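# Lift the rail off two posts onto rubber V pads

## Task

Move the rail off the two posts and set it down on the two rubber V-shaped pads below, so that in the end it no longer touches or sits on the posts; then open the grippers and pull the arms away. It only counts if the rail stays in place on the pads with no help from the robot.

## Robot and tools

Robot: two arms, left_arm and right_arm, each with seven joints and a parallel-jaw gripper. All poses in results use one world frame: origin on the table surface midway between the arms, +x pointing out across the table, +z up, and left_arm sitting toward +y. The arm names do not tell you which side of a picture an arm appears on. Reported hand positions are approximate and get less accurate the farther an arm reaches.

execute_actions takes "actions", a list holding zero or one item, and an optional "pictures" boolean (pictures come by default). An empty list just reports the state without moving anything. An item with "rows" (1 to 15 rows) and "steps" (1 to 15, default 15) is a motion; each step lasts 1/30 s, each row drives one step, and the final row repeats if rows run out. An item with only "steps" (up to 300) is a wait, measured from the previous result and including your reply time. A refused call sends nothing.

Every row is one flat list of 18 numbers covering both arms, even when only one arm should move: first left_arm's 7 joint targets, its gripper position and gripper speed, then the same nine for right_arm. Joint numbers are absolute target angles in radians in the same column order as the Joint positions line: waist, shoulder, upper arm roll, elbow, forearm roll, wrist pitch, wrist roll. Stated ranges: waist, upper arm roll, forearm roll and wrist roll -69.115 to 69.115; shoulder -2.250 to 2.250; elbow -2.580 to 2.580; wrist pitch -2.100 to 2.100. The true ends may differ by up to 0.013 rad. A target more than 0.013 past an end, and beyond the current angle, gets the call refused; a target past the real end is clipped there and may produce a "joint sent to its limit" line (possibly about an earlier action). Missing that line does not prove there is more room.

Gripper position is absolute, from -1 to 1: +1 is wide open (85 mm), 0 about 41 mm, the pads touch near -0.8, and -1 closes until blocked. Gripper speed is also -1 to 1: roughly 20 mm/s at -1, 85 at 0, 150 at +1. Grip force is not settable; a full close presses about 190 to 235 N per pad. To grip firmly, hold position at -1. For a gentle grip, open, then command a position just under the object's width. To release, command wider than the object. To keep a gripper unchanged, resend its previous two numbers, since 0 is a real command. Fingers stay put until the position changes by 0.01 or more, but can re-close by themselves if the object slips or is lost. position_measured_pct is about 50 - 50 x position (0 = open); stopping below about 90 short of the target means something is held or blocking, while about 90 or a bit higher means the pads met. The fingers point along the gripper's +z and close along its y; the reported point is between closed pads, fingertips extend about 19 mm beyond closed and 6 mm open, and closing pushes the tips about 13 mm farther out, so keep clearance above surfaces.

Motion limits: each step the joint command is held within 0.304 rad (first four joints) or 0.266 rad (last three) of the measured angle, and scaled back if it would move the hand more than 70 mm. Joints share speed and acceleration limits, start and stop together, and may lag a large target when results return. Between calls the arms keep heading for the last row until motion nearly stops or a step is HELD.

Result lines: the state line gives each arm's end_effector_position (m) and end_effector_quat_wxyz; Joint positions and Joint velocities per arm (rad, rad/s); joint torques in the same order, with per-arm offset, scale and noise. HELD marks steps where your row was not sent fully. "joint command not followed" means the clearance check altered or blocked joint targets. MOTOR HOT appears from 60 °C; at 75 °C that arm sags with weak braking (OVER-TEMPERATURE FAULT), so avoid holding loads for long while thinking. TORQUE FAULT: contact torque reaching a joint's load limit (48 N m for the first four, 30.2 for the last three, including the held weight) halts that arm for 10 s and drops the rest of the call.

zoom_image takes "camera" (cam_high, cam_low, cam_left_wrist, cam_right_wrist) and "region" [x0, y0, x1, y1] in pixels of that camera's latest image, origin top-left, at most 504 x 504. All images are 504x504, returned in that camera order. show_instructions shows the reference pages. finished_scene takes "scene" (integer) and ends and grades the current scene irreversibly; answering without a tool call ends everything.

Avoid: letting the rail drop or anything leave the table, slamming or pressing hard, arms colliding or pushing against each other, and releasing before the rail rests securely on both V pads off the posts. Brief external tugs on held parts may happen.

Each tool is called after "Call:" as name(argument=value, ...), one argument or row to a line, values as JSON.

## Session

Call:
execute_actions(
  actions=[],
)

Scene clock: 0.00 s of 4200.00 s.
left_arm: end_effector_position=(+0.2900, +0.3133, +0.1731) position_measured_pct=0.0 end_effector_quat_wxyz=(-0.259, +0.698, +0.657, -0.120) | right_arm: end_effector_position=(+0.1550, -0.4729, +0.3376) position_measured_pct=0.0 end_effector_quat_wxyz=(-0.228, +0.576, +0.598, +0.509)
Joint positions: left_arm=[ 0.031  0.68   0.363  1.556 -0.311  1.536  0.272] | right_arm=[ 1.66   0.487  0.083  1.782 -0.413  2.008  1.655]
Joint velocities: left_arm=[-0.    -0.001  0.002  0.    -0.001  0.001 -0.001] | right_arm=[ 0.    -0.001  0.     0.001  0.001  0.001  0.001]
Joint torques (N m, as the joint torque sensors report them, + toward a larger angle): no reading
camera_calibration (this result's frames):
cam_left_wrist: T_world_to_cam=[[0.843598, 0.00874833, -0.536904, -0.148411], [-0.0925878, -0.982522, -0.161486, 0.417471], [-0.528933, 0.18594, -0.828044, 0.38223], [0, 0, 0, 1]] pos_world=[0.366026, 0.340401, 0.304236]
cam_right_wrist: T_world_to_cam=[[0.914548, -0.229526, 0.333046, -0.37063], [0.194136, -0.473266, -0.859262, 0.0823211], [0.354842, 0.850492, -0.388265, 0.627036], [0, 0, 0, 1]] pos_world=[0.100479, -0.579399, 0.437629]

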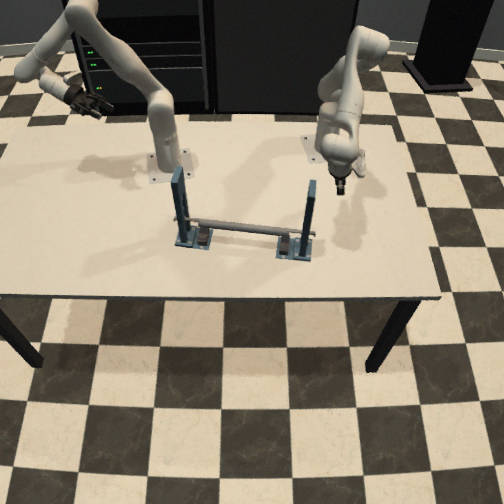

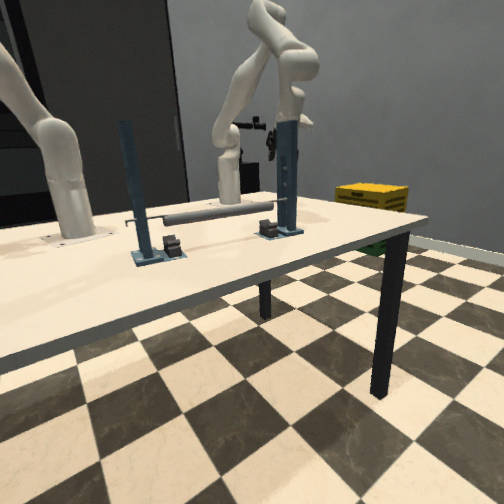

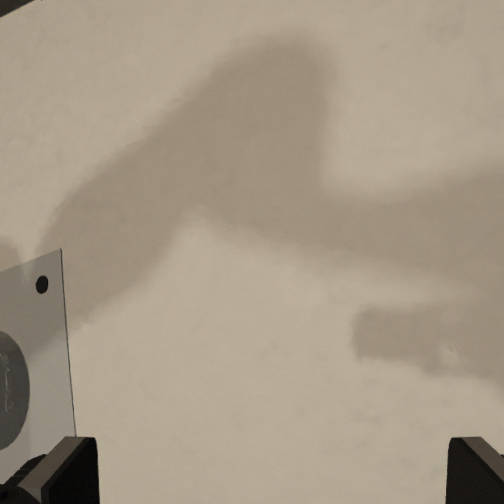

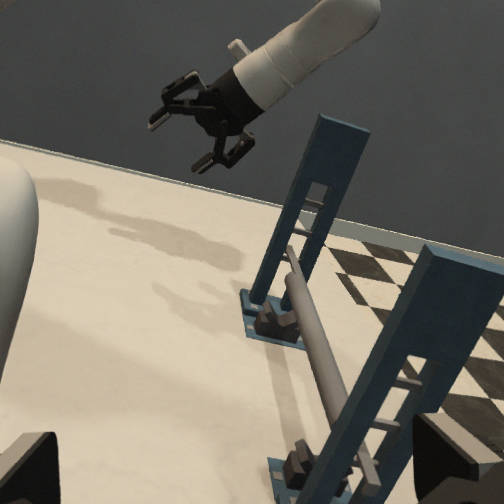

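Call:
zoom_image(
  camera="cam_low",
  region=[110,110,320,280],
)

Call:
zoom_image(
  camera="cam_high",
  region=[160,160,330,270],
)

Call:
zoom_image(
  camera="cam_right_wrist",
  region=[220,100,504,504],
)

Region (110, 110, 320, 280) of cam_low's 504x504 image, scaled by 2.400, with more detail than that image has; it fills the top 408 rows of this view, and the rest is white.

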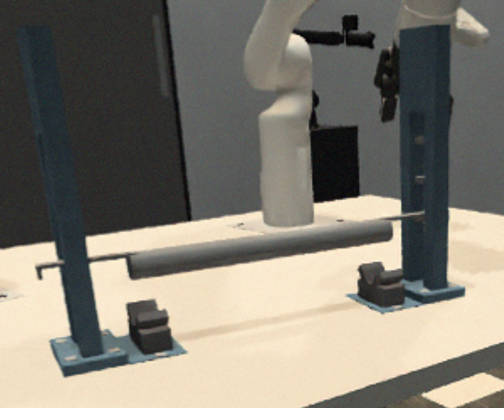

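Region (160, 160, 330, 270) of cam_high's 504x504 image, scaled by 2.965, with more detail than that image has; it fills the top 326 rows of this view, and the rest is white.

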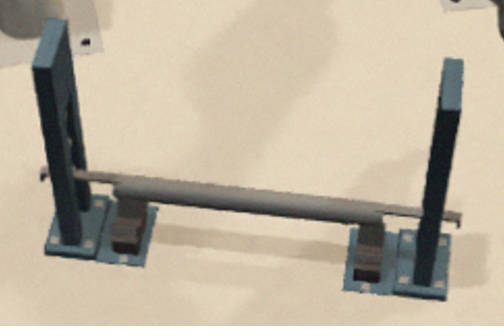

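Region (220, 100, 504, 504) of cam_right_wrist's 504x504 image, scaled by 1.248; it fills the left 354 columns of this view, and the rest is white.

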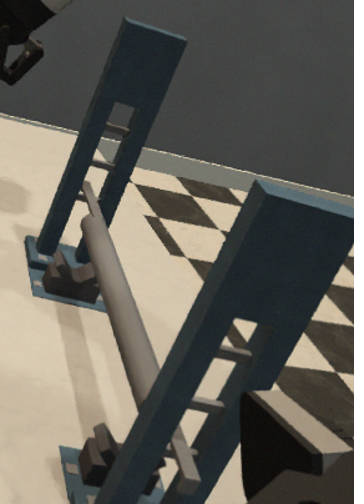

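Call:
execute_actions(
  actions=[
    {"rows":[[0.7055,0.1327,0,1.7967,0,1.2122,3.5311,1,0,1.66,0.487,0.083,1.782,-0.413,2.008,1.655,1,0]],"steps":15},
  ],
  pictures=false,
)

Call:
execute_actions(
  actions=[
    {"steps":45},
  ],
  pictures=false,
)

Scene clock: 38.93 s of 4200.00 s.
left_arm: end_effector_position=(+0.2653, +0.1996, +0.2339) position_measured_pct=0.0 end_effector_quat_wxyz=(-0.095, +0.608, +0.789, -0.014) | right_arm: end_effector_position=(+0.1550, -0.4728, +0.3376) position_measured_pct=0.0 end_effector_quat_wxyz=(-0.228, +0.576, +0.598, +0.509)
Joint positions: left_arm=[ 0.431  0.301  0.065  1.758 -0.055  1.272  0.613] | right_arm=[ 1.66   0.487  0.083  1.782 -0.413  2.008  1.655]
Joint velocities: left_arm=[ 0.996 -0.676 -0.285  0.165  0.241 -0.262  0.867] | right_arm=[ 0.    -0.001 -0.     0.001  0.001  0.002 -0.   ]
Joint torques (N m, as the joint torque sensors report them, + toward a larger angle): left_arm=[  0.54 -12.59   0.16  -6.73   0.27   0.32  -0.12] | right_arm=[ -0.5  -13.34   0.09  -4.42  -0.5    3.16  -0.18]
Steps of this call (steps 1 to 90: nothing new was sent; then 35.43 s passed at rest; steps 91 to 105: all 15 steps of this action). Readings (joint positions | what the end effector reports):
91: left_arm=[0.033 0.679 0.362 1.557 -0.310 1.535 0.272] | right_arm=[1.660 0.487 0.083 1.782 -0.413 2.008 1.655] | left_arm position_measured_pct=0.0 | right_arm position_measured_pct=0.0
92: left_arm=[0.040 0.672 0.356 1.561 -0.306 1.530 0.277] | right_arm=[1.660 0.487 0.083 1.782 -0.413 2.008 1.655] | left_arm position_measured_pct=0.0 | right_arm position_measured_pct=0.0
94: left_arm=[0.071 0.642 0.329 1.583 -0.283 1.506 0.300] | right_arm=[1.660 0.487 0.083 1.782 -0.413 2.008 1.655] | left_arm position_measured_pct=0.0 | right_arm position_measured_pct=0.0
98: left_arm=[0.196 0.518 0.211 1.670 -0.180 1.403 0.405] | right_arm=[1.660 0.487 0.083 1.782 -0.413 2.008 1.655] | left_arm position_measured_pct=0.0 | right_arm position_measured_pct=0.0
105: the state above

Scene clock: 40.43 s of 4200.00 s.
left_arm: end_effector_position=(+0.2289, +0.1182, +0.2802) position_measured_pct=0.0 end_effector_quat_wxyz=(-0.000, -0.149, +0.989, +0.000) | right_arm: end_effector_position=(+0.1550, -0.4728, +0.3376) position_measured_pct=0.0 end_effector_quat_wxyz=(-0.228, +0.576, +0.598, +0.509)
Joint positions: left_arm=[0.705 0.133 0.    1.797 0.    1.212 2.415] | right_arm=[ 1.66   0.487  0.083  1.782 -0.413  2.008  1.655]
Joint velocities: left_arm=[ 0.    -0.001  0.001 -0.    -0.    -0.     1.218] | right_arm=[ 0.    -0.002 -0.001 -0.002 -0.    -0.001  0.   ]
Joint torques (N m, as the joint torque sensors report them, + toward a larger angle): left_arm=[  0.23 -11.6   -0.3   -8.83   0.59  -0.28   0.12] | right_arm=[ -0.22 -13.6    0.1   -4.33  -0.41   2.92  -0.34]
Steps of this call (steps 1 to 45: the robot went on to your last target). Readings (joint positions | what the end effector reports):
1: left_arm=[0.464 0.280 0.056 1.763 -0.048 1.264 0.643] | right_arm=[1.660 0.487 0.083 1.782 -0.413 2.008 1.655] | left_arm position_measured_pct=0.0 | right_arm position_measured_pct=0.0
2: left_arm=[0.498 0.259 0.049 1.768 -0.041 1.257 0.674] | right_arm=[1.660 0.487 0.083 1.782 -0.413 2.008 1.655] | left_arm position_measured_pct=0.0 | right_arm position_measured_pct=0.0
4: left_arm=[0.562 0.219 0.034 1.777 -0.028 1.242 0.749] | right_arm=[1.660 0.487 0.083 1.782 -0.413 2.008 1.655] | left_arm position_measured_pct=0.0 | right_arm position_measured_pct=0.0
8: left_arm=[0.644 0.169 0.014 1.789 -0.010 1.224 0.911] | right_arm=[1.660 0.487 0.083 1.782 -0.413 2.008 1.655] | left_arm position_measured_pct=0.0 | right_arm position_measured_pct=0.0
45: the state above

Go directly to the hover pose.

Call:
execute_actions(
  actions=[
    {"rows":[[0.7055,0.841,0,0.9669,0,1.3337,3.5311,1,0,1.66,0.487,0.083,1.782,-0.413,2.008,1.655,1,0]],"steps":15},
  ],
  pictures=false,
)

Call:
execute_actions(
  actions=[
    {"steps":40},
  ],
)

Scene clock: 42.50 s of 4200.00 s.
left_arm: end_effector_position=(+0.3326, +0.0553, +0.2280) position_measured_pct=0.0 end_effector_quat_wxyz=(-0.016, -0.649, +0.759, +0.050) | right_arm: end_effector_position=(+0.1550, -0.4728, +0.3376) position_measured_pct=0.0 end_effector_quat_wxyz=(-0.228, +0.576, +0.598, +0.509)
Joint positions: left_arm=[0.706 0.523 0.    1.412 0.    1.312 3.531] | right_arm=[ 1.66   0.487  0.083  1.782 -0.413  2.008  1.655]
Joint velocities: left_arm=[-0.     0.949 -0.001 -0.956  0.001  0.087  0.   ] | right_arm=[-0.     0.001 -0.     0.     0.    -0.001  0.001]
Joint torques (N m, as the joint torque sensors report them, + toward a larger angle): left_arm=[  0.41 -18.4   -0.29  -8.23   0.46   0.24   0.19] | right_arm=[ -0.3  -13.31   0.    -4.32  -0.57   3.05  -0.21]
Steps of this call (steps 1 to 45: the robot went on to your last target; steps 46 to 47: nothing new was sent; steps 48 to 62: all 15 steps of this action). Readings (joint positions | what the end effector reports):
48: left_arm=[0.706 0.134 0.000 1.796 -0.000 1.213 3.531] | right_arm=[1.660 0.487 0.083 1.782 -0.413 2.008 1.655] | left_arm position_measured_pct=0.0 | right_arm position_measured_pct=0.0
49: left_arm=[0.706 0.141 0.000 1.790 -0.000 1.215 3.531] | right_arm=[1.660 0.487 0.083 1.782 -0.413 2.008 1.655] | left_arm position_measured_pct=0.0 | right_arm position_measured_pct=0.0
51: left_arm=[0.706 0.171 0.000 1.762 0.000 1.226 3.531] | right_arm=[1.660 0.487 0.083 1.782 -0.413 2.008 1.655] | left_arm position_measured_pct=0.0 | right_arm position_measured_pct=0.0
55: left_arm=[0.706 0.293 0.000 1.643 0.000 1.269 3.531] | right_arm=[1.660 0.487 0.083 1.782 -0.413 2.008 1.655] | left_arm position_measured_pct=0.0 | right_arm position_measured_pct=0.0
62: the state above

Scene clock: 43.83 s of 4200.00 s.
left_arm: end_effector_position=(+0.4590, -0.0214, +0.1802) position_measured_pct=0.0 end_effector_quat_wxyz=(-0.000, -0.650, +0.760, +0.000) | right_arm: end_effector_position=(+0.1550, -0.4728, +0.3376) position_measured_pct=0.0 end_effector_quat_wxyz=(-0.228, +0.576, +0.598, +0.509)
Joint positions: left_arm=[0.705 0.841 0.    0.967 0.    1.334 3.531] | right_arm=[ 1.66   0.487  0.083  1.782 -0.413  2.008  1.655]
Joint velocities: left_arm=[-0.     0.001 -0.001 -0.     0.     0.001 -0.001] | right_arm=[ 0.     0.    -0.    -0.002 -0.     0.003 -0.001]
Joint torques (N m, as the joint torque sensors report them, + toward a larger angle): left_arm=[  0.21 -24.98   0.19  -9.25   0.52  -0.42   0.25] | right_arm=[ -0.01 -13.39   0.01  -4.65  -0.3    2.98  -0.28]
Steps of this call (steps 1 to 30: the robot went on to your last target; steps 31 to 40: nothing new was sent). Readings (joint positions | what the end effector reports):
1: left_arm=[0.706 0.554 0.000 1.380 0.000 1.315 3.531] | right_arm=[1.660 0.487 0.083 1.782 -0.413 2.008 1.655] | left_arm position_measured_pct=0.0 | right_arm position_measured_pct=0.0
2: left_arm=[0.706 0.586 0.000 1.348 0.000 1.317 3.531] | right_arm=[1.660 0.487 0.083 1.782 -0.413 2.008 1.655] | left_arm position_measured_pct=0.0 | right_arm position_measured_pct=0.0
4: left_arm=[0.705 0.644 -0.000 1.284 -0.000 1.321 3.531] | right_arm=[1.660 0.487 0.083 1.782 -0.413 2.008 1.655] | left_arm position_measured_pct=0.0 | right_arm position_measured_pct=0.0
8: left_arm=[0.705 0.737 -0.000 1.144 -0.000 1.327 3.531] | right_arm=[1.660 0.487 0.083 1.782 -0.413 2.008 1.655] | left_arm position_measured_pct=0.0 | right_arm position_measured_pct=0.0
40: the state above
All arms were judged still, so your last target was given up. Only a new action makes them travel on or press farther. Fingers that are still opening or closing keep moving.
camera_calibration (this result's frames):
cam_left_wrist: T_world_to_cam=[[-0.988698, 0.148283, -0.0220777, 0.466907], [0.147888, 0.988829, 0.018583, 0.00471857], [0.0245866, 0.015108, -0.999584, 0.312952], [0, 0, 0, 1]] pos_world=[0.453238, -0.0786285, 0.323042]
cam_right_wrist: T_world_to_cam=[[0.914708, -0.229343, 0.332734, -0.3705], [0.194129, -0.472767, -0.859538, 0.0827048], [0.354435, 0.850819, -0.387921, 0.627019], [0, 0, 0, 1]] pos_world=[0.100606, -0.579352, 0.4376]

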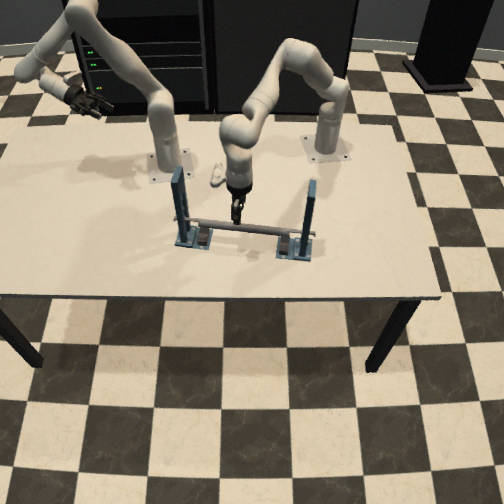

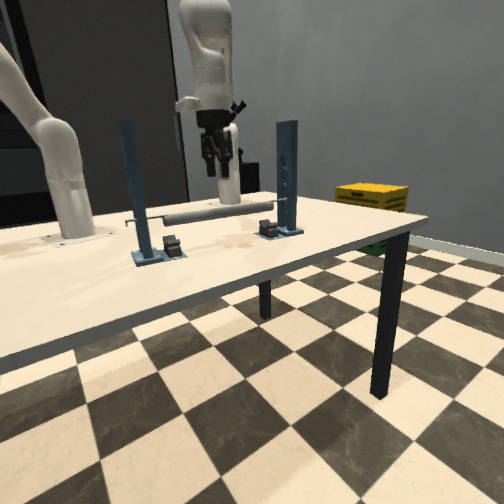

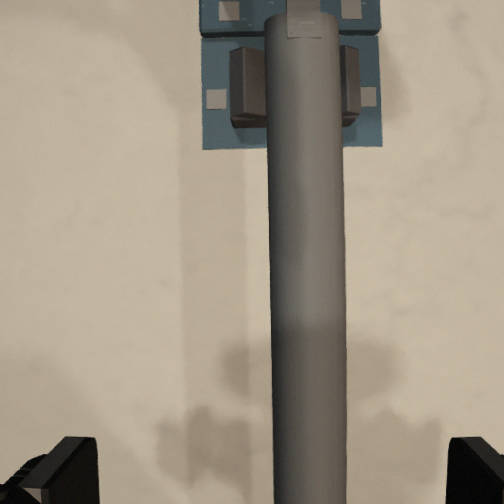

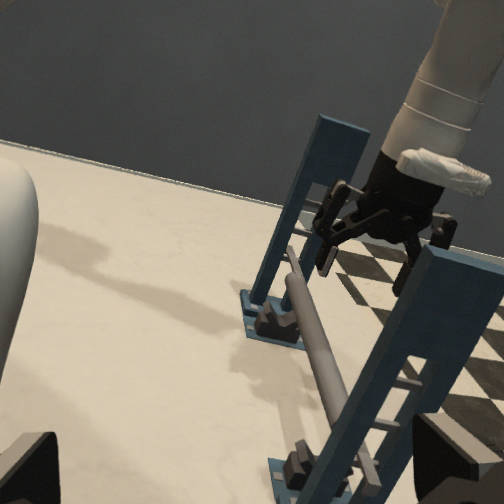

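Call:
zoom_image(
  camera="cam_left_wrist",
  region=[190,0,400,170],
)

Call:
zoom_image(
  camera="cam_low",
  region=[110,130,320,280],
)

Region (190, 0, 400, 170) of cam_left_wrist's 504x504 image, scaled by 2.400; it fills the top 408 rows of this view, and the rest is white.

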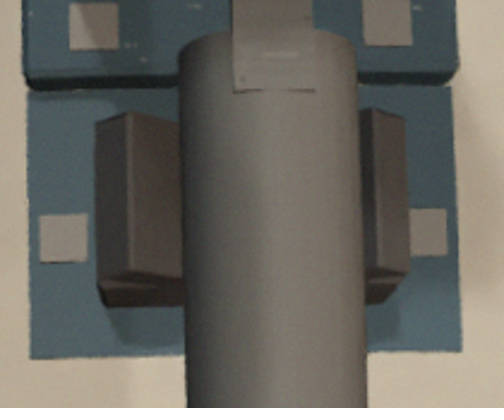

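Region (110, 130, 320, 280) of cam_low's 504x504 image, scaled by 2.400, with more detail than that image has; it fills the top 360 rows of this view, and the rest is white.

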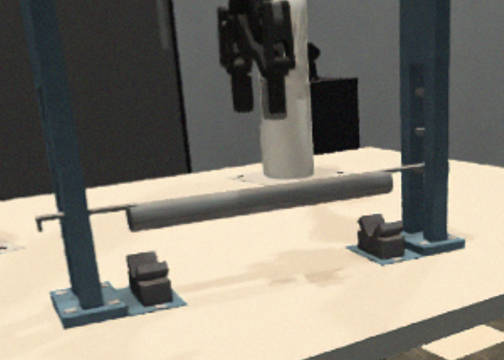

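Call:
execute_actions(
  actions=[
    {"rows":[[0.7116,0.8624,0,1.1244,0,1.1548,3.5372,1,0,1.66,0.487,0.083,1.782,-0.413,2.008,1.655,1,0]],"steps":15},
  ],
)

Scene clock: 69.00 s of 4200.00 s.
left_arm: end_effector_position=(+0.4466, -0.0181, +0.1199) position_measured_pct=0.0 end_effector_quat_wxyz=(-0.000, -0.650, +0.760, +0.000) | right_arm: end_effector_position=(+0.1550, -0.4728, +0.3376) position_measured_pct=0.0 end_effector_quat_wxyz=(-0.228, +0.576, +0.598, +0.509)
Joint positions: left_arm=[ 0.712  0.863 -0.     1.124 -0.     1.155  3.537] | right_arm=[ 1.66   0.487  0.083  1.782 -0.413  2.008  1.655]
Joint velocities: left_arm=[-0.    -0.007 -0.001  0.004 -0.    -0.001  0.   ] | right_arm=[-0.001  0.001  0.     0.    -0.001  0.001 -0.001]
Joint torques (N m, as the joint torque sensors report them, + toward a larger angle): left_arm=[  0.19 -25.21   0.1   -8.5    0.54  -0.12   0.22] | right_arm=[ -0.31 -13.44  -0.27  -4.61  -0.34   2.8   -0.42]
Steps of this call (steps 1 to 90: nothing new was sent; then 21.67 s passed at rest; steps 91 to 105: all 15 steps of this action). Readings (joint positions | what the end effector reports):
91: left_arm=[0.706 0.841 -0.000 0.968 -0.000 1.333 3.531] | right_arm=[1.660 0.487 0.083 1.782 -0.413 2.008 1.655] | left_arm position_measured_pct=0.0 | right_arm position_measured_pct=0.0
92: left_arm=[0.706 0.841 -0.000 0.973 -0.000 1.327 3.531] | right_arm=[1.660 0.487 0.083 1.782 -0.413 2.008 1.655] | left_arm position_measured_pct=0.0 | right_arm position_measured_pct=0.0
94: left_arm=[0.707 0.844 -0.000 1.000 -0.000 1.296 3.532] | right_arm=[1.660 0.487 0.083 1.782 -0.413 2.008 1.655] | left_arm position_measured_pct=0.0 | right_arm position_measured_pct=0.0
98: left_arm=[0.710 0.858 0.000 1.093 0.000 1.190 3.536] | right_arm=[1.660 0.487 0.083 1.782 -0.413 2.008 1.655] | left_arm position_measured_pct=0.0 | right_arm position_measured_pct=0.0
105: the state above
camera_calibration (this result's frames):
cam_left_wrist: T_world_to_cam=[[-0.988716, 0.148228, -0.021662, 0.452806], [0.147834, 0.988834, 0.0187642, 0.00447891], [0.0242015, 0.0153501, -0.999589, 0.253134], [0, 0, 0, 1]] pos_world=[0.440908, -0.0754329, 0.262754]
cam_right_wrist: T_world_to_cam=[[0.914708, -0.229343, 0.332734, -0.3705], [0.194129, -0.472767, -0.859538, 0.0827048], [0.354434, 0.850819, -0.387921, 0.627019], [0, 0, 0, 1]] pos_world=[0.100606, -0.579352, 0.4376]

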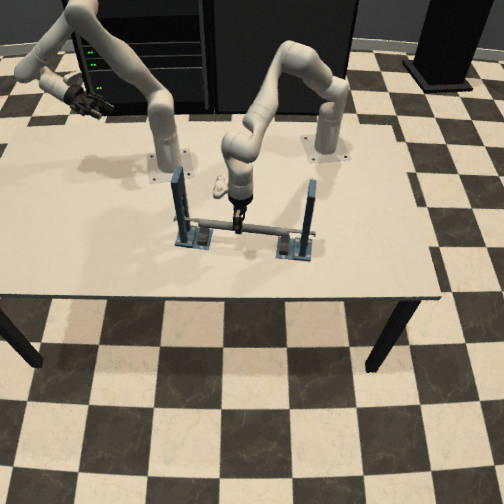

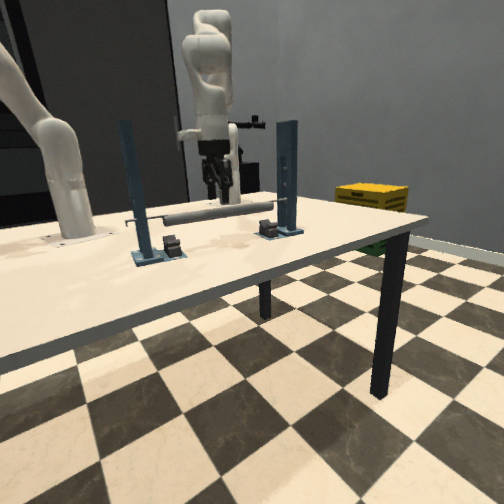

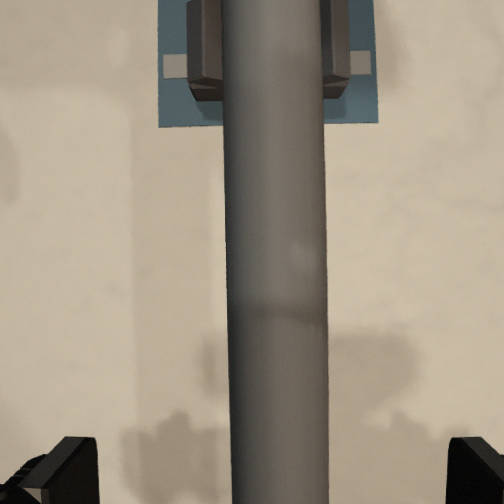

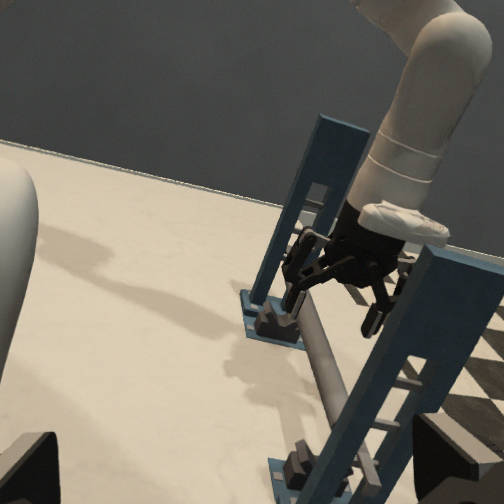

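Call:
execute_actions(
  actions=[
    {"rows":[[0.7116,0.8875,0,1.1468,0,1.1073,3.5514,1,0,1.66,0.487,0.083,1.782,-0.413,2.008,1.655,1,0],[0.7116,0.8875,0,1.1468,0,1.1073,3.5514,1,0,1.66,0.487,0.083,1.782,-0.413,2.008,1.655,1,0],[0.7116,0.8875,0,1.1468,0,1.1073,3.5514,1,0,1.66,0.487,0.083,1.782,-0.413,2.008,1.655,1,0],[0.7116,0.9126,0,1.1691,0,1.0599,3.5514,1,0,1.66,0.487,0.083,1.782,-0.413,2.008,1.655,1,0]],"steps":15},
  ],
)

Call:
zoom_image(
  camera="cam_low",
  region=[110,150,320,290],
)

Scene clock: 77.57 s of 4200.00 s.
left_arm: end_effector_position=(+0.4466, -0.0182, +0.0773) position_measured_pct=0.0 end_effector_quat_wxyz=(+0.000, -0.655, +0.755, -0.000) | right_arm: end_effector_position=(+0.1550, -0.4728, +0.3376) position_measured_pct=0.0 end_effector_quat_wxyz=(-0.228, +0.576, +0.598, +0.509)
Joint positions: left_arm=[0.712 0.912 0.    1.169 0.    1.06  3.551] | right_arm=[ 1.66   0.487  0.083  1.782 -0.413  2.008  1.655]
Joint velocities: left_arm=[-0.001  0.003  0.001  0.     0.    -0.001  0.   ] | right_arm=[-0.    -0.001  0.001 -0.     0.    -0.001 -0.   ]
Joint torques (N m, as the joint torque sensors report them, + toward a larger angle): left_arm=[  0.29 -24.99  -0.02  -8.51   0.44  -0.29   0.19] | right_arm=[ -0.08 -13.75   0.03  -4.35  -0.47   3.1   -0.45]
Steps of this call (steps 1 to 15: the robot went on to your last target; steps 16 to 90: nothing new was sent; then 5.07 s passed at rest; steps 91 to 105: all 15 steps of this action). Readings (joint positions | what the end effector reports):
91: left_arm=[0.712 0.864 0.000 1.125 0.000 1.153 3.538] | right_arm=[1.660 0.487 0.083 1.782 -0.413 2.008 1.655] | left_arm position_measured_pct=0.0 | right_arm position_measured_pct=0.0
92: left_arm=[0.712 0.869 0.000 1.129 0.000 1.143 3.540] | right_arm=[1.660 0.487 0.083 1.782 -0.413 2.008 1.655] | left_arm position_measured_pct=0.0 | right_arm position_measured_pct=0.0
94: left_arm=[0.712 0.884 0.000 1.143 0.000 1.116 3.548] | right_arm=[1.660 0.487 0.083 1.782 -0.413 2.008 1.655] | left_arm position_measured_pct=0.0 | right_arm position_measured_pct=0.0
98: left_arm=[0.712 0.910 -0.000 1.167 -0.000 1.065 3.551] | right_arm=[1.660 0.487 0.083 1.782 -0.413 2.008 1.655] | left_arm position_measured_pct=0.0 | right_arm position_measured_pct=0.0
105: the state above
camera_calibration (this result's frames):
cam_left_wrist: T_world_to_cam=[[-0.990701, 0.134228, -0.022229, 0.452592], [0.13383, 0.990831, 0.0185139, 0.0116459], [0.0245102, 0.0153668, -0.999581, 0.210386], [0, 0, 0, 1]] pos_world=[0.441668, -0.0755224, 0.220143]
cam_right_wrist: T_world_to_cam=[[0.914708, -0.229343, 0.332734, -0.3705], [0.194129, -0.472767, -0.859538, 0.0827046], [0.354434, 0.850819, -0.387921, 0.627019], [0, 0, 0, 1]] pos_world=[0.100606, -0.579352, 0.4376]

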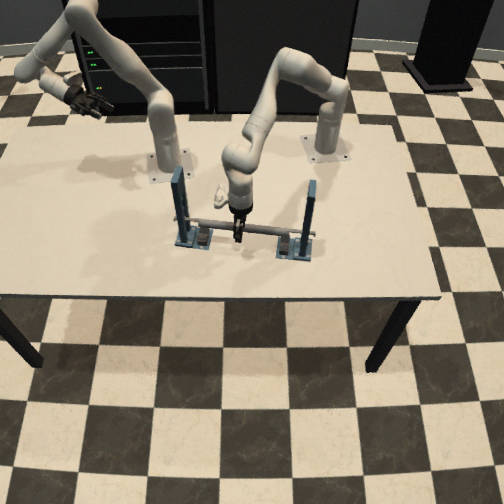

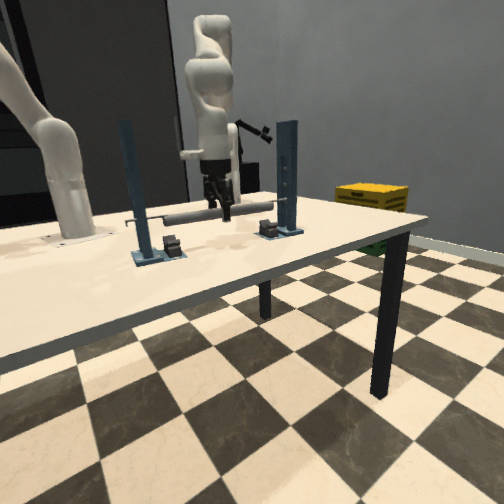

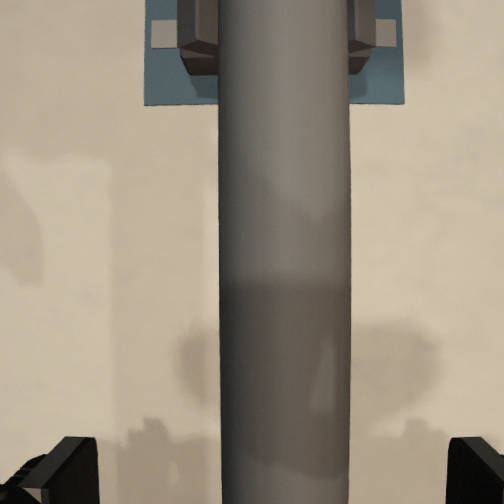

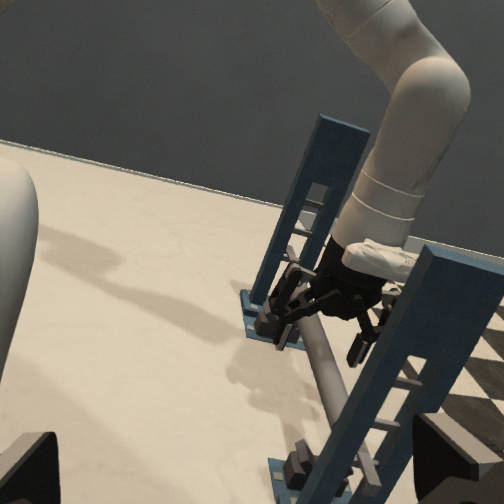

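Region (110, 150, 320, 290) of cam_low's 504x504 image, scaled by 2.400, with more detail than that image has.

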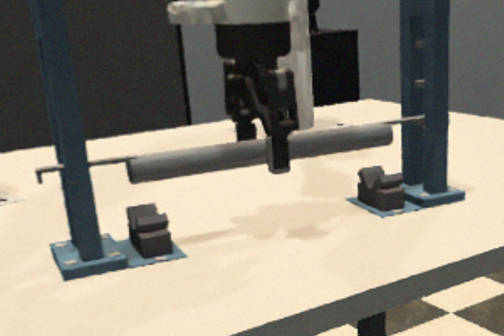

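Call:
execute_actions(
  actions=[
    {"rows":[[0.7125,0.9059,0,1.1689,0,1.0668,3.5523,0,0.5,1.66,0.487,0.083,1.782,-0.413,2.008,1.655,1,0],[0.7125,0.9059,0,1.1689,0,1.0668,3.5523,0,0.5,1.66,0.487,0.083,1.782,-0.413,2.008,1.655,1,0],[0.7125,0.9059,0,1.1689,0,1.0668,3.5523,0,0.5,1.66,0.487,0.083,1.782,-0.413,2.008,1.655,1,0],[0.7125,0.9059,0,1.1689,0,1.0668,3.5523,0,0.5,1.66,0.487,0.083,1.782,-0.413,2.008,1.655,1,0],[0.7125,0.9059,0,1.1689,0,1.0668,3.5523,0,0.5,1.66,0.487,0.083,1.782,-0.413,2.008,1.655,1,0],[0.7125,0.9059,0,1.1689,0,1.0668,3.5523,0,0.5,1.66,0.487,0.083,1.782,-0.413,2.008,1.655,1,0],[0.7125,0.9059,0,1.1689,0,1.0668,3.5523,0,0.5,1.66,0.487,0.083,1.782,-0.413,2.008,1.655,1,0],[0.7125,0.9059,0,1.1689,0,1.0668,3.5523,0,0.5,1.66,0.487,0.083,1.782,-0.413,2.008,1.655,1,0],[0.7125,0.9059,0,1.1689,0,1.0668,3.5523,0,0.5,1.66,0.487,0.083,1.782,-0.413,2.008,1.655,1,0],[0.7125,0.9059,0,1.1689,0,1.0668,3.5523,0,0.5,1.66,0.487,0.083,1.782,-0.413,2.008,1.655,1,0],[0.7125,0.9059,0,1.1689,0,1.0668,3.5523,-1,-0.3,1.66,0.487,0.083,1.782,-0.413,2.008,1.655,1,0]],"steps":15},
  ],
  pictures=false,
)

Call:
execute_actions(
  actions=[
    {"rows":[[0.7125,0.9059,0,1.1689,0,1.0668,3.5523,-1,-0.3,1.66,0.487,0.083,1.782,-0.413,2.008,1.655,1,0]],"steps":15},
  ],
)

Scene clock: 92.73 s of 4200.00 s.
left_arm: end_effector_position=(+0.4457, -0.0183, +0.0813) position_measured_pct=46.4 end_effector_quat_wxyz=(-0.000, -0.655, +0.755, +0.000) | right_arm: end_effector_position=(+0.1550, -0.4728, +0.3376) position_measured_pct=0.0 end_effector_quat_wxyz=(-0.228, +0.576, +0.598, +0.509)
Joint positions: left_arm=[0.712 0.906 0.    1.169 0.    1.067 3.552] | right_arm=[ 1.66   0.487  0.083  1.782 -0.413  2.008  1.655]
Joint velocities: left_arm=[-0.001  0.001  0.    -0.    -0.    -0.001  0.   ] | right_arm=[-0.     0.001 -0.    -0.001  0.001 -0.001 -0.001]
Joint torques (N m, as the joint torque sensors report them, + toward a larger angle): left_arm=[  0.08 -24.75   0.11  -8.29   0.61  -0.33   0.14] | right_arm=[ -0.21 -13.1    0.16  -4.8   -0.54   2.81  -0.31]
Steps of this call (steps 1 to 15: the robot went on to your last target; steps 16 to 90: nothing new was sent; then 11.67 s passed at rest; steps 91 to 105: all 15 steps of this action). Readings (joint positions | what the end effector reports):
91: left_arm=[0.712 0.912 -0.000 1.169 -0.000 1.061 3.551] | right_arm=[1.660 0.487 0.083 1.782 -0.413 2.008 1.655] | left_arm position_measured_pct=0.0 | right_arm position_measured_pct=0.0
92: left_arm=[0.712 0.909 -0.000 1.169 -0.000 1.063 3.552] | right_arm=[1.660 0.487 0.083 1.782 -0.413 2.008 1.655] | left_arm position_measured_pct=0.8 | right_arm position_measured_pct=0.0
94: left_arm=[0.712 0.907 0.000 1.169 0.000 1.066 3.552] | right_arm=[1.660 0.487 0.083 1.782 -0.413 2.008 1.655] | left_arm position_measured_pct=6.3 | right_arm position_measured_pct=0.0
98: left_arm=[0.712 0.906 0.000 1.169 0.000 1.067 3.552] | right_arm=[1.660 0.487 0.083 1.782 -0.413 2.008 1.655] | left_arm position_measured_pct=22.2 | right_arm position_measured_pct=0.0
105: the state above

Scene clock: 93.23 s of 4200.00 s.
left_arm: end_effector_position=(+0.4451, -0.0182, +0.0815) position_measured_pct=65.5 end_effector_quat_wxyz=(-0.000, -0.655, +0.755, +0.001) | right_arm: end_effector_position=(+0.1550, -0.4728, +0.3376) position_measured_pct=0.0 end_effector_quat_wxyz=(-0.228, +0.576, +0.598, +0.509)
Joint positions: left_arm=[0.713 0.905 0.    1.17  0.    1.068 3.553] | right_arm=[ 1.66   0.487  0.083  1.782 -0.413  2.008  1.655]
Joint velocities: left_arm=[-0.001  0.    -0.002 -0.     0.    -0.001  0.   ] | right_arm=[-0.     0.001 -0.     0.     0.     0.    -0.   ]
Joint torques (N m, as the joint torque sensors report them, + toward a larger angle): left_arm=[  0.17 -24.34   0.04  -8.76   0.45  -0.85   0.11] | right_arm=[ -0.12 -13.18  -0.37  -4.5   -0.73   2.87  -0.46]
Steps of this call (steps 1 to 15: all 15 steps of this action). Readings (joint positions | what the end effector reports):
1: left_arm=[0.712 0.906 0.000 1.169 0.000 1.067 3.552] | right_arm=[1.660 0.487 0.083 1.782 -0.413 2.008 1.655] | left_arm position_measured_pct=48.8 | right_arm position_measured_pct=0.0
2: left_arm=[0.712 0.906 0.000 1.169 0.000 1.067 3.552] | right_arm=[1.660 0.487 0.083 1.782 -0.413 2.008 1.655] | left_arm position_measured_pct=51.2 | right_arm position_measured_pct=0.0
4: left_arm=[0.712 0.906 0.000 1.169 0.000 1.067 3.552] | right_arm=[1.660 0.487 0.083 1.782 -0.413 2.008 1.655] | left_arm position_measured_pct=56.0 | right_arm position_measured_pct=0.0
8: left_arm=[0.713 0.906 0.000 1.169 0.000 1.068 3.552] | right_arm=[1.660 0.487 0.083 1.782 -0.413 2.008 1.655] | left_arm position_measured_pct=63.9 | right_arm position_measured_pct=0.0
15: the state above
camera_calibration (this result's frames):
cam_left_wrist: T_world_to_cam=[[-0.990742, 0.134153, -0.0208375, 0.451099], [0.133772, 0.990835, 0.0187176, 0.011812], [0.0231576, 0.0157568, -0.999608, 0.215215], [0, 0, 0, 1]] pos_world=[0.440358, -0.0756112, 0.22431]
cam_right_wrist: T_world_to_cam=[[0.914708, -0.229343, 0.332734, -0.3705], [0.194129, -0.472767, -0.859538, 0.0827048], [0.354434, 0.850819, -0.387921, 0.627019], [0, 0, 0, 1]] pos_world=[0.100606, -0.579352, 0.4376]

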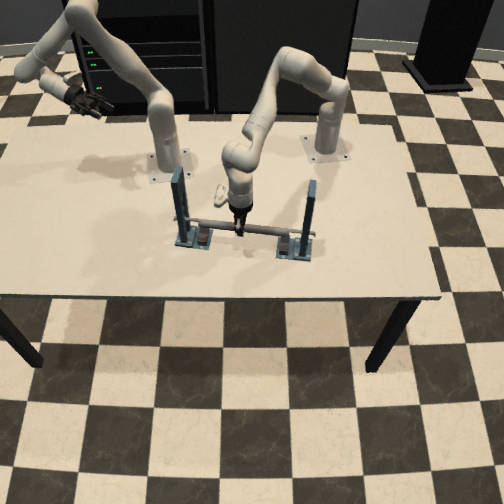

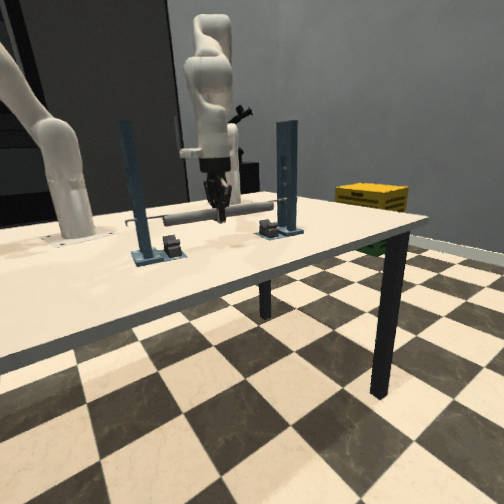

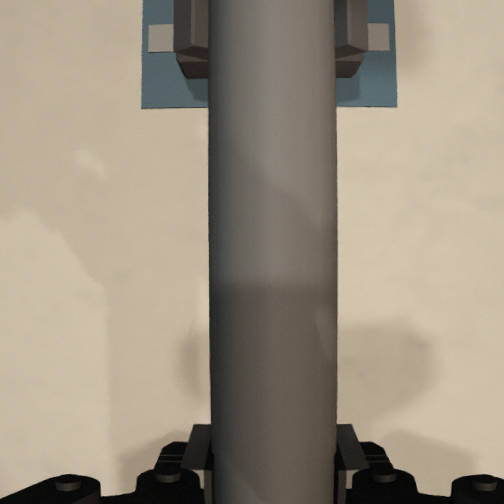

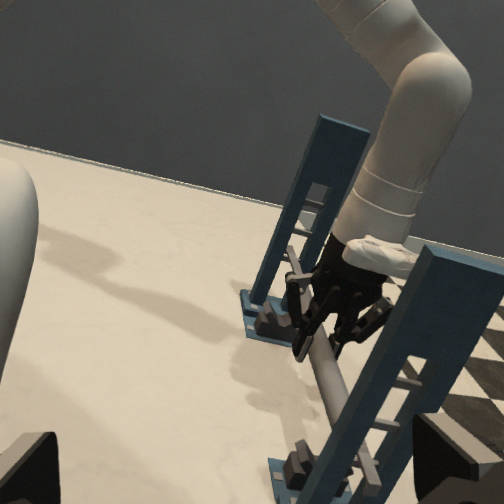

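Call:
execute_actions(
  actions=[
    {"rows":[[0.7126,0.900,0,1.1657,0,1.0759,3.5524,-1,-0.3,1.66,0.487,0.083,1.782,-0.413,2.008,1.655,1,0],[0.7126,0.900,0,1.1657,0,1.0759,3.5524,-1,-0.3,1.66,0.487,0.083,1.782,-0.413,2.008,1.655,1,0],[0.7126,0.8924,0,1.1614,0,1.0878,3.5524,-1,-0.3,1.66,0.487,0.083,1.782,-0.413,2.008,1.655,1,0],[0.7126,0.8924,0,1.1614,0,1.0878,3.5524,-1,-0.3,1.66,0.487,0.083,1.782,-0.413,2.008,1.655,1,0],[0.7126,0.8848,0,1.157,0,1.0998,3.5524,-1,-0.3,1.66,0.487,0.083,1.782,-0.413,2.008,1.655,1,0],[0.7126,0.8848,0,1.157,0,1.0998,3.5524,-1,-0.3,1.66,0.487,0.083,1.782,-0.413,2.008,1.655,1,0],[0.7126,0.8772,0,1.1527,0,1.1117,3.5524,-1,-0.3,1.66,0.487,0.083,1.782,-0.413,2.008,1.655,1,0]],"steps":15},
  ],
)

Call:
zoom_image(
  camera="cam_low",
  region=[110,150,320,290],
)

Call:
zoom_image(
  camera="cam_right_wrist",
  region=[240,200,504,504],
)

Scene clock: 132.03 s of 4200.00 s.
left_arm: end_effector_position=(+0.4448, -0.0178, +0.1031) position_measured_pct=65.5 end_effector_quat_wxyz=(-0.000, -0.655, +0.755, +0.000) | right_arm: end_effector_position=(+0.1550, -0.4728, +0.3376) position_measured_pct=0.0 end_effector_quat_wxyz=(-0.228, +0.576, +0.598, +0.509)
Joint positions: left_arm=[0.713 0.877 0.    1.153 0.    1.112 3.552] | right_arm=[ 1.66   0.487  0.083  1.782 -0.413  2.008  1.655]
Joint velocities: left_arm=[ 0.    -0.002 -0.002  0.001 -0.     0.001 -0.   ] | right_arm=[-0.    -0.001  0.001  0.001  0.    -0.001  0.   ]
Joint torques (N m, as the joint torque sensors report them, + toward a larger angle): left_arm=[  0.08 -27.51   0.27  -9.73   0.4   -0.16   0.06] | right_arm=[ -0.19 -13.3    0.16  -4.38  -0.48   3.07  -0.26]
Steps of this call (steps 1 to 15: the robot went on to your last target; steps 16 to 90: nothing new was sent; then 35.30 s passed at rest; steps 91 to 105: all 15 steps of this action). Readings (joint positions | what the end effector reports):
91: left_arm=[0.713 0.904 0.000 1.169 0.000 1.069 3.553] | right_arm=[1.660 0.487 0.083 1.782 -0.413 2.008 1.655] | left_arm position_measured_pct=65.5 | right_arm position_measured_pct=0.0
92: left_arm=[0.713 0.903 0.000 1.169 0.000 1.071 3.552] | right_arm=[1.660 0.487 0.083 1.782 -0.413 2.008 1.655] | left_arm position_measured_pct=65.5 | right_arm position_measured_pct=0.0
94: left_arm=[0.713 0.899 -0.000 1.166 0.000 1.080 3.552] | right_arm=[1.660 0.487 0.083 1.782 -0.413 2.008 1.655] | left_arm position_measured_pct=65.5 | right_arm position_measured_pct=0.0
98: left_arm=[0.713 0.884 -0.000 1.157 -0.000 1.102 3.552] | right_arm=[1.660 0.487 0.083 1.782 -0.413 2.008 1.655] | left_arm position_measured_pct=65.5 | right_arm position_measured_pct=0.0
105: the state above
camera_calibration (this result's frames):
cam_left_wrist: T_world_to_cam=[[-0.990706, 0.13424, -0.021959, 0.45126], [0.133844, 0.990827, 0.0186278, 0.0109887], [0.0242581, 0.0155156, -0.999585, 0.236294], [0, 0, 0, 1]] pos_world=[0.439863, -0.0751313, 0.2459]
cam_right_wrist: T_world_to_cam=[[0.914708, -0.229343, 0.332734, -0.370499], [0.194129, -0.472767, -0.859538, 0.0827048], [0.354434, 0.850819, -0.387921, 0.62702], [0, 0, 0, 1]] pos_world=[0.100606, -0.579352, 0.4376]

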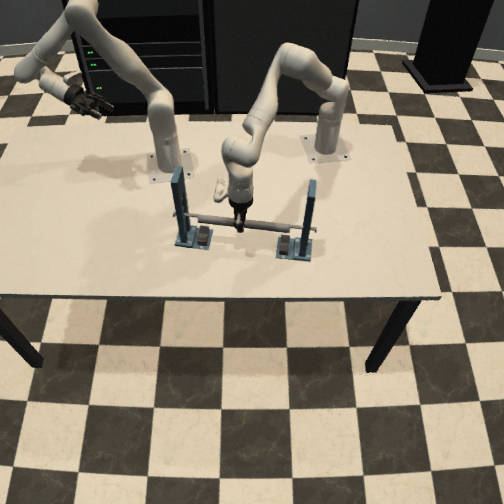

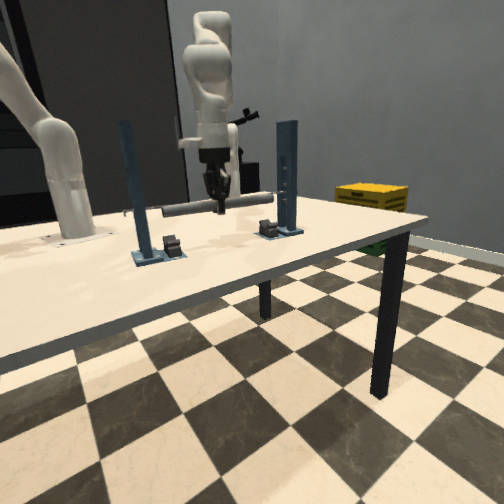

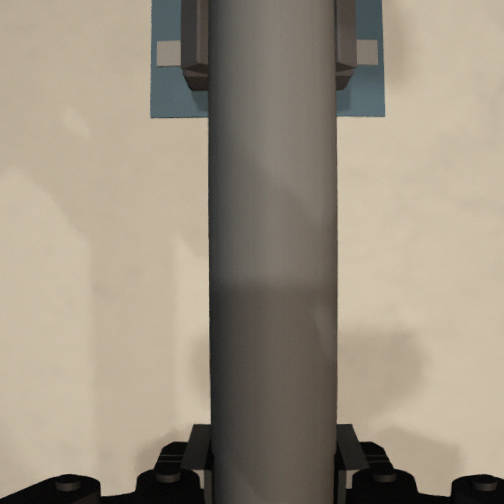

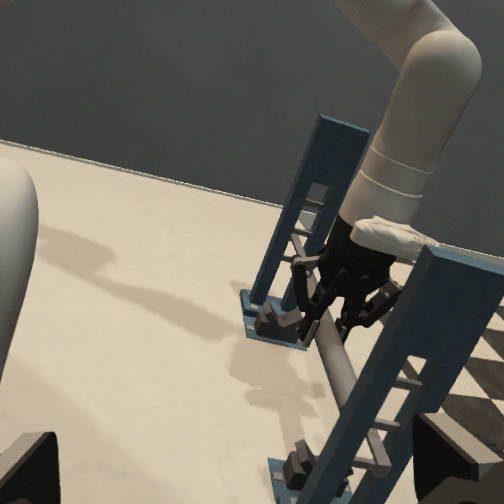

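Region (110, 150, 320, 290) of cam_low's 504x504 image, scaled by 2.400, with more detail than that image has.

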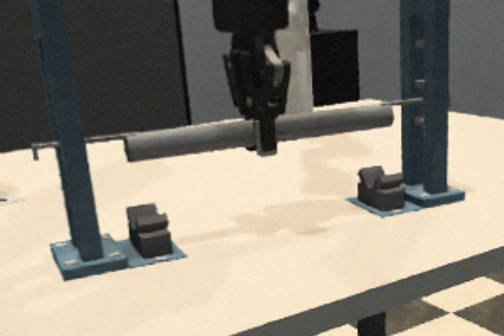

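Region (240, 200, 504, 504) of cam_right_wrist's 504x504 image, scaled by 1.658; it fills the left 438 columns of this view, and the rest is white.

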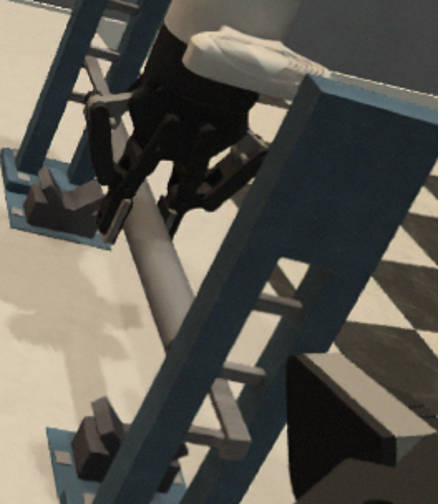

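Call:
execute_actions(
  actions=[
    {"rows":[[0.7228,0.8845,0,1.137,0,1.1201,3.5626,-1,-0.3,1.66,0.487,0.083,1.782,-0.413,2.008,1.655,1,0],[0.7228,0.8845,0,1.137,0,1.1201,3.5626,-1,-0.3,1.66,0.487,0.083,1.782,-0.413,2.008,1.655,1,0],[0.733,0.8918,0,1.1213,0,1.1285,3.5728,-1,-0.3,1.66,0.487,0.083,1.782,-0.413,2.008,1.655,1,0],[0.733,0.8918,0,1.1213,0,1.1285,3.5728,-1,-0.3,1.66,0.487,0.083,1.782,-0.413,2.008,1.655,1,0],[0.7432,0.8991,0,1.1056,0,1.1369,3.583,-1,-0.3,1.66,0.487,0.083,1.782,-0.413,2.008,1.655,1,0],[0.7432,0.8991,0,1.1056,0,1.1369,3.583,-1,-0.3,1.66,0.487,0.083,1.782,-0.413,2.008,1.655,1,0],[0.7517,0.9059,0,1.0908,0,1.1449,3.5915,-1,-0.3,1.66,0.487,0.083,1.782,-0.413,2.008,1.655,1,0],[0.7517,0.9059,0,1.0908,0,1.1449,3.5915,-1,-0.3,1.66,0.487,0.083,1.782,-0.413,2.008,1.655,1,0],[0.7601,0.9128,0,1.0761,0,1.1527,3.5999,-1,-0.3,1.66,0.487,0.083,1.782,-0.413,2.008,1.655,1,0],[0.7601,0.9128,0,1.0761,0,1.1527,3.5999,-1,-0.3,1.66,0.487,0.083,1.782,-0.413,2.008,1.655,1,0],[0.7686,0.9196,0,1.0613,0,1.1607,3.6084,-1,-0.3,1.66,0.487,0.083,1.782,-0.413,2.008,1.655,1,0]],"steps":15},
  ],
)

Call:
zoom_image(
  camera="cam_low",
  region=[110,150,320,290],
)

Call:
zoom_image(
  camera="cam_high",
  region=[160,170,330,270],
)

Scene clock: 144.10 s of 4200.00 s.
left_arm: end_effector_position=(+0.4393, -0.0551, +0.1037) position_measured_pct=65.5 end_effector_quat_wxyz=(-0.001, -0.655, +0.755, -0.000) | right_arm: end_effector_position=(+0.1550, -0.4728, +0.3376) position_measured_pct=0.0 end_effector_quat_wxyz=(-0.228, +0.576, +0.598, +0.509)
Joint positions: left_arm=[0.767 0.918 0.001 1.064 0.001 1.16  3.608] | right_arm=[ 1.66   0.487  0.083  1.782 -0.413  2.008  1.655]
Joint velocities: left_arm=[ 0.022  0.01   0.001 -0.038 -0.     0.022  0.021] | right_arm=[ 0.    -0.002  0.001  0.     0.     0.001  0.   ]
Joint torques (N m, as the joint torque sensors report them, + toward a larger angle): left_arm=[ -1.37 -28.18  -0.87  -9.81   0.25  -0.22   0.34] | right_arm=[ -0.5  -13.1   -0.34  -4.66  -0.5    2.97  -0.4 ]
Steps of this call (steps 1 to 15: the robot went on to your last target; steps 16 to 90: nothing new was sent; then 8.57 s passed at rest; steps 91 to 105: all 15 steps of this action). Readings (joint positions | what the end effector reports):
91: left_arm=[0.714 0.878 -0.000 1.152 -0.000 1.112 3.553] | right_arm=[1.660 0.487 0.083 1.782 -0.413 2.008 1.655] | left_arm position_measured_pct=65.5 | right_arm position_measured_pct=0.0
92: left_arm=[0.717 0.881 -0.001 1.147 -0.001 1.115 3.556] | right_arm=[1.660 0.487 0.083 1.782 -0.413 2.008 1.655] | left_arm position_measured_pct=65.5 | right_arm position_measured_pct=0.0
94: left_arm=[0.725 0.887 -0.001 1.134 -0.000 1.121 3.564] | right_arm=[1.660 0.487 0.083 1.782 -0.413 2.008 1.655] | left_arm position_measured_pct=65.5 | right_arm position_measured_pct=0.0
98: left_arm=[0.743 0.900 -0.000 1.105 0.000 1.137 3.583] | right_arm=[1.660 0.487 0.083 1.782 -0.413 2.008 1.655] | left_arm position_measured_pct=65.5 | right_arm position_measured_pct=0.0
105: the state above
camera_calibration (this result's frames):
cam_left_wrist: T_world_to_cam=[[-0.990744, 0.133935, -0.0220692, 0.450926], [0.133574, 0.990892, 0.0170792, 0.048924], [0.0241557, 0.0139732, -0.999611, 0.237595], [0, 0, 0, 1]] pos_world=[0.434478, -0.112193, 0.246618]
cam_right_wrist: T_world_to_cam=[[0.914708, -0.229343, 0.332734, -0.3705], [0.194129, -0.472767, -0.859538, 0.0827047], [0.354435, 0.850819, -0.387921, 0.627019], [0, 0, 0, 1]] pos_world=[0.100606, -0.579352, 0.4376]

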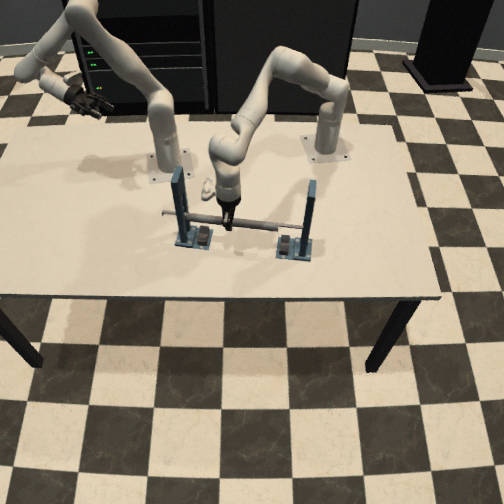

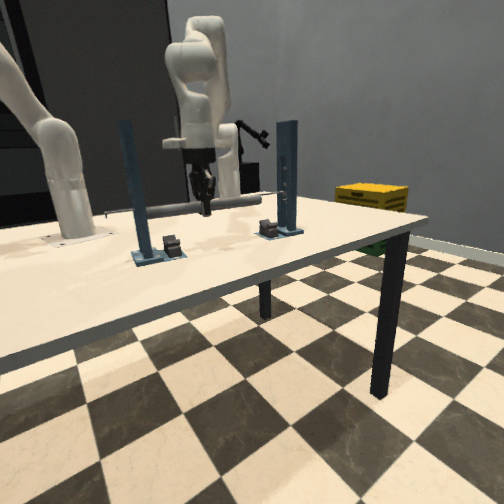

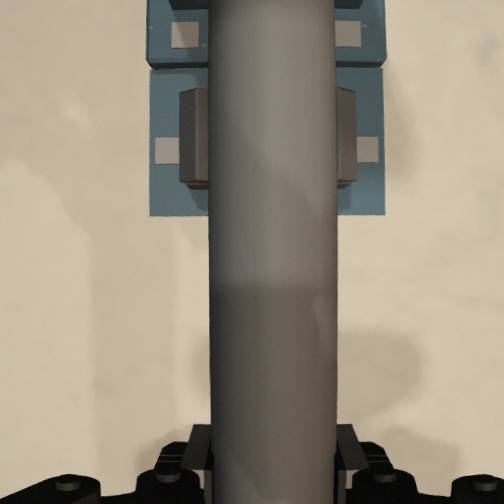

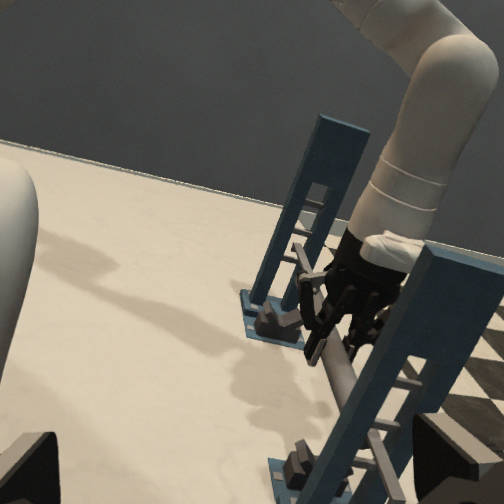

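Region (110, 150, 320, 290) of cam_low's 504x504 image, scaled by 2.400, with more detail than that image has.

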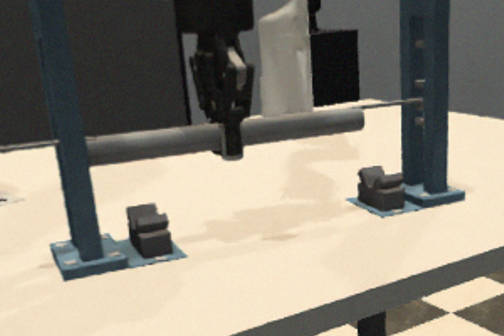

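Region (160, 170, 330, 270) of cam_high's 504x504 image, scaled by 2.965, with more detail than that image has; it fills the top 296 rows of this view, and the rest is white.

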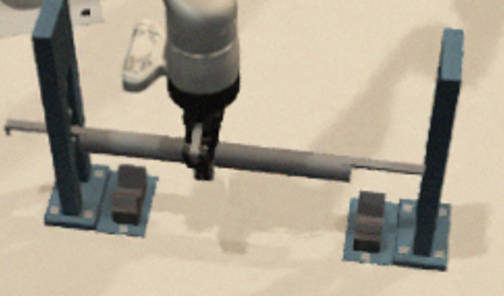

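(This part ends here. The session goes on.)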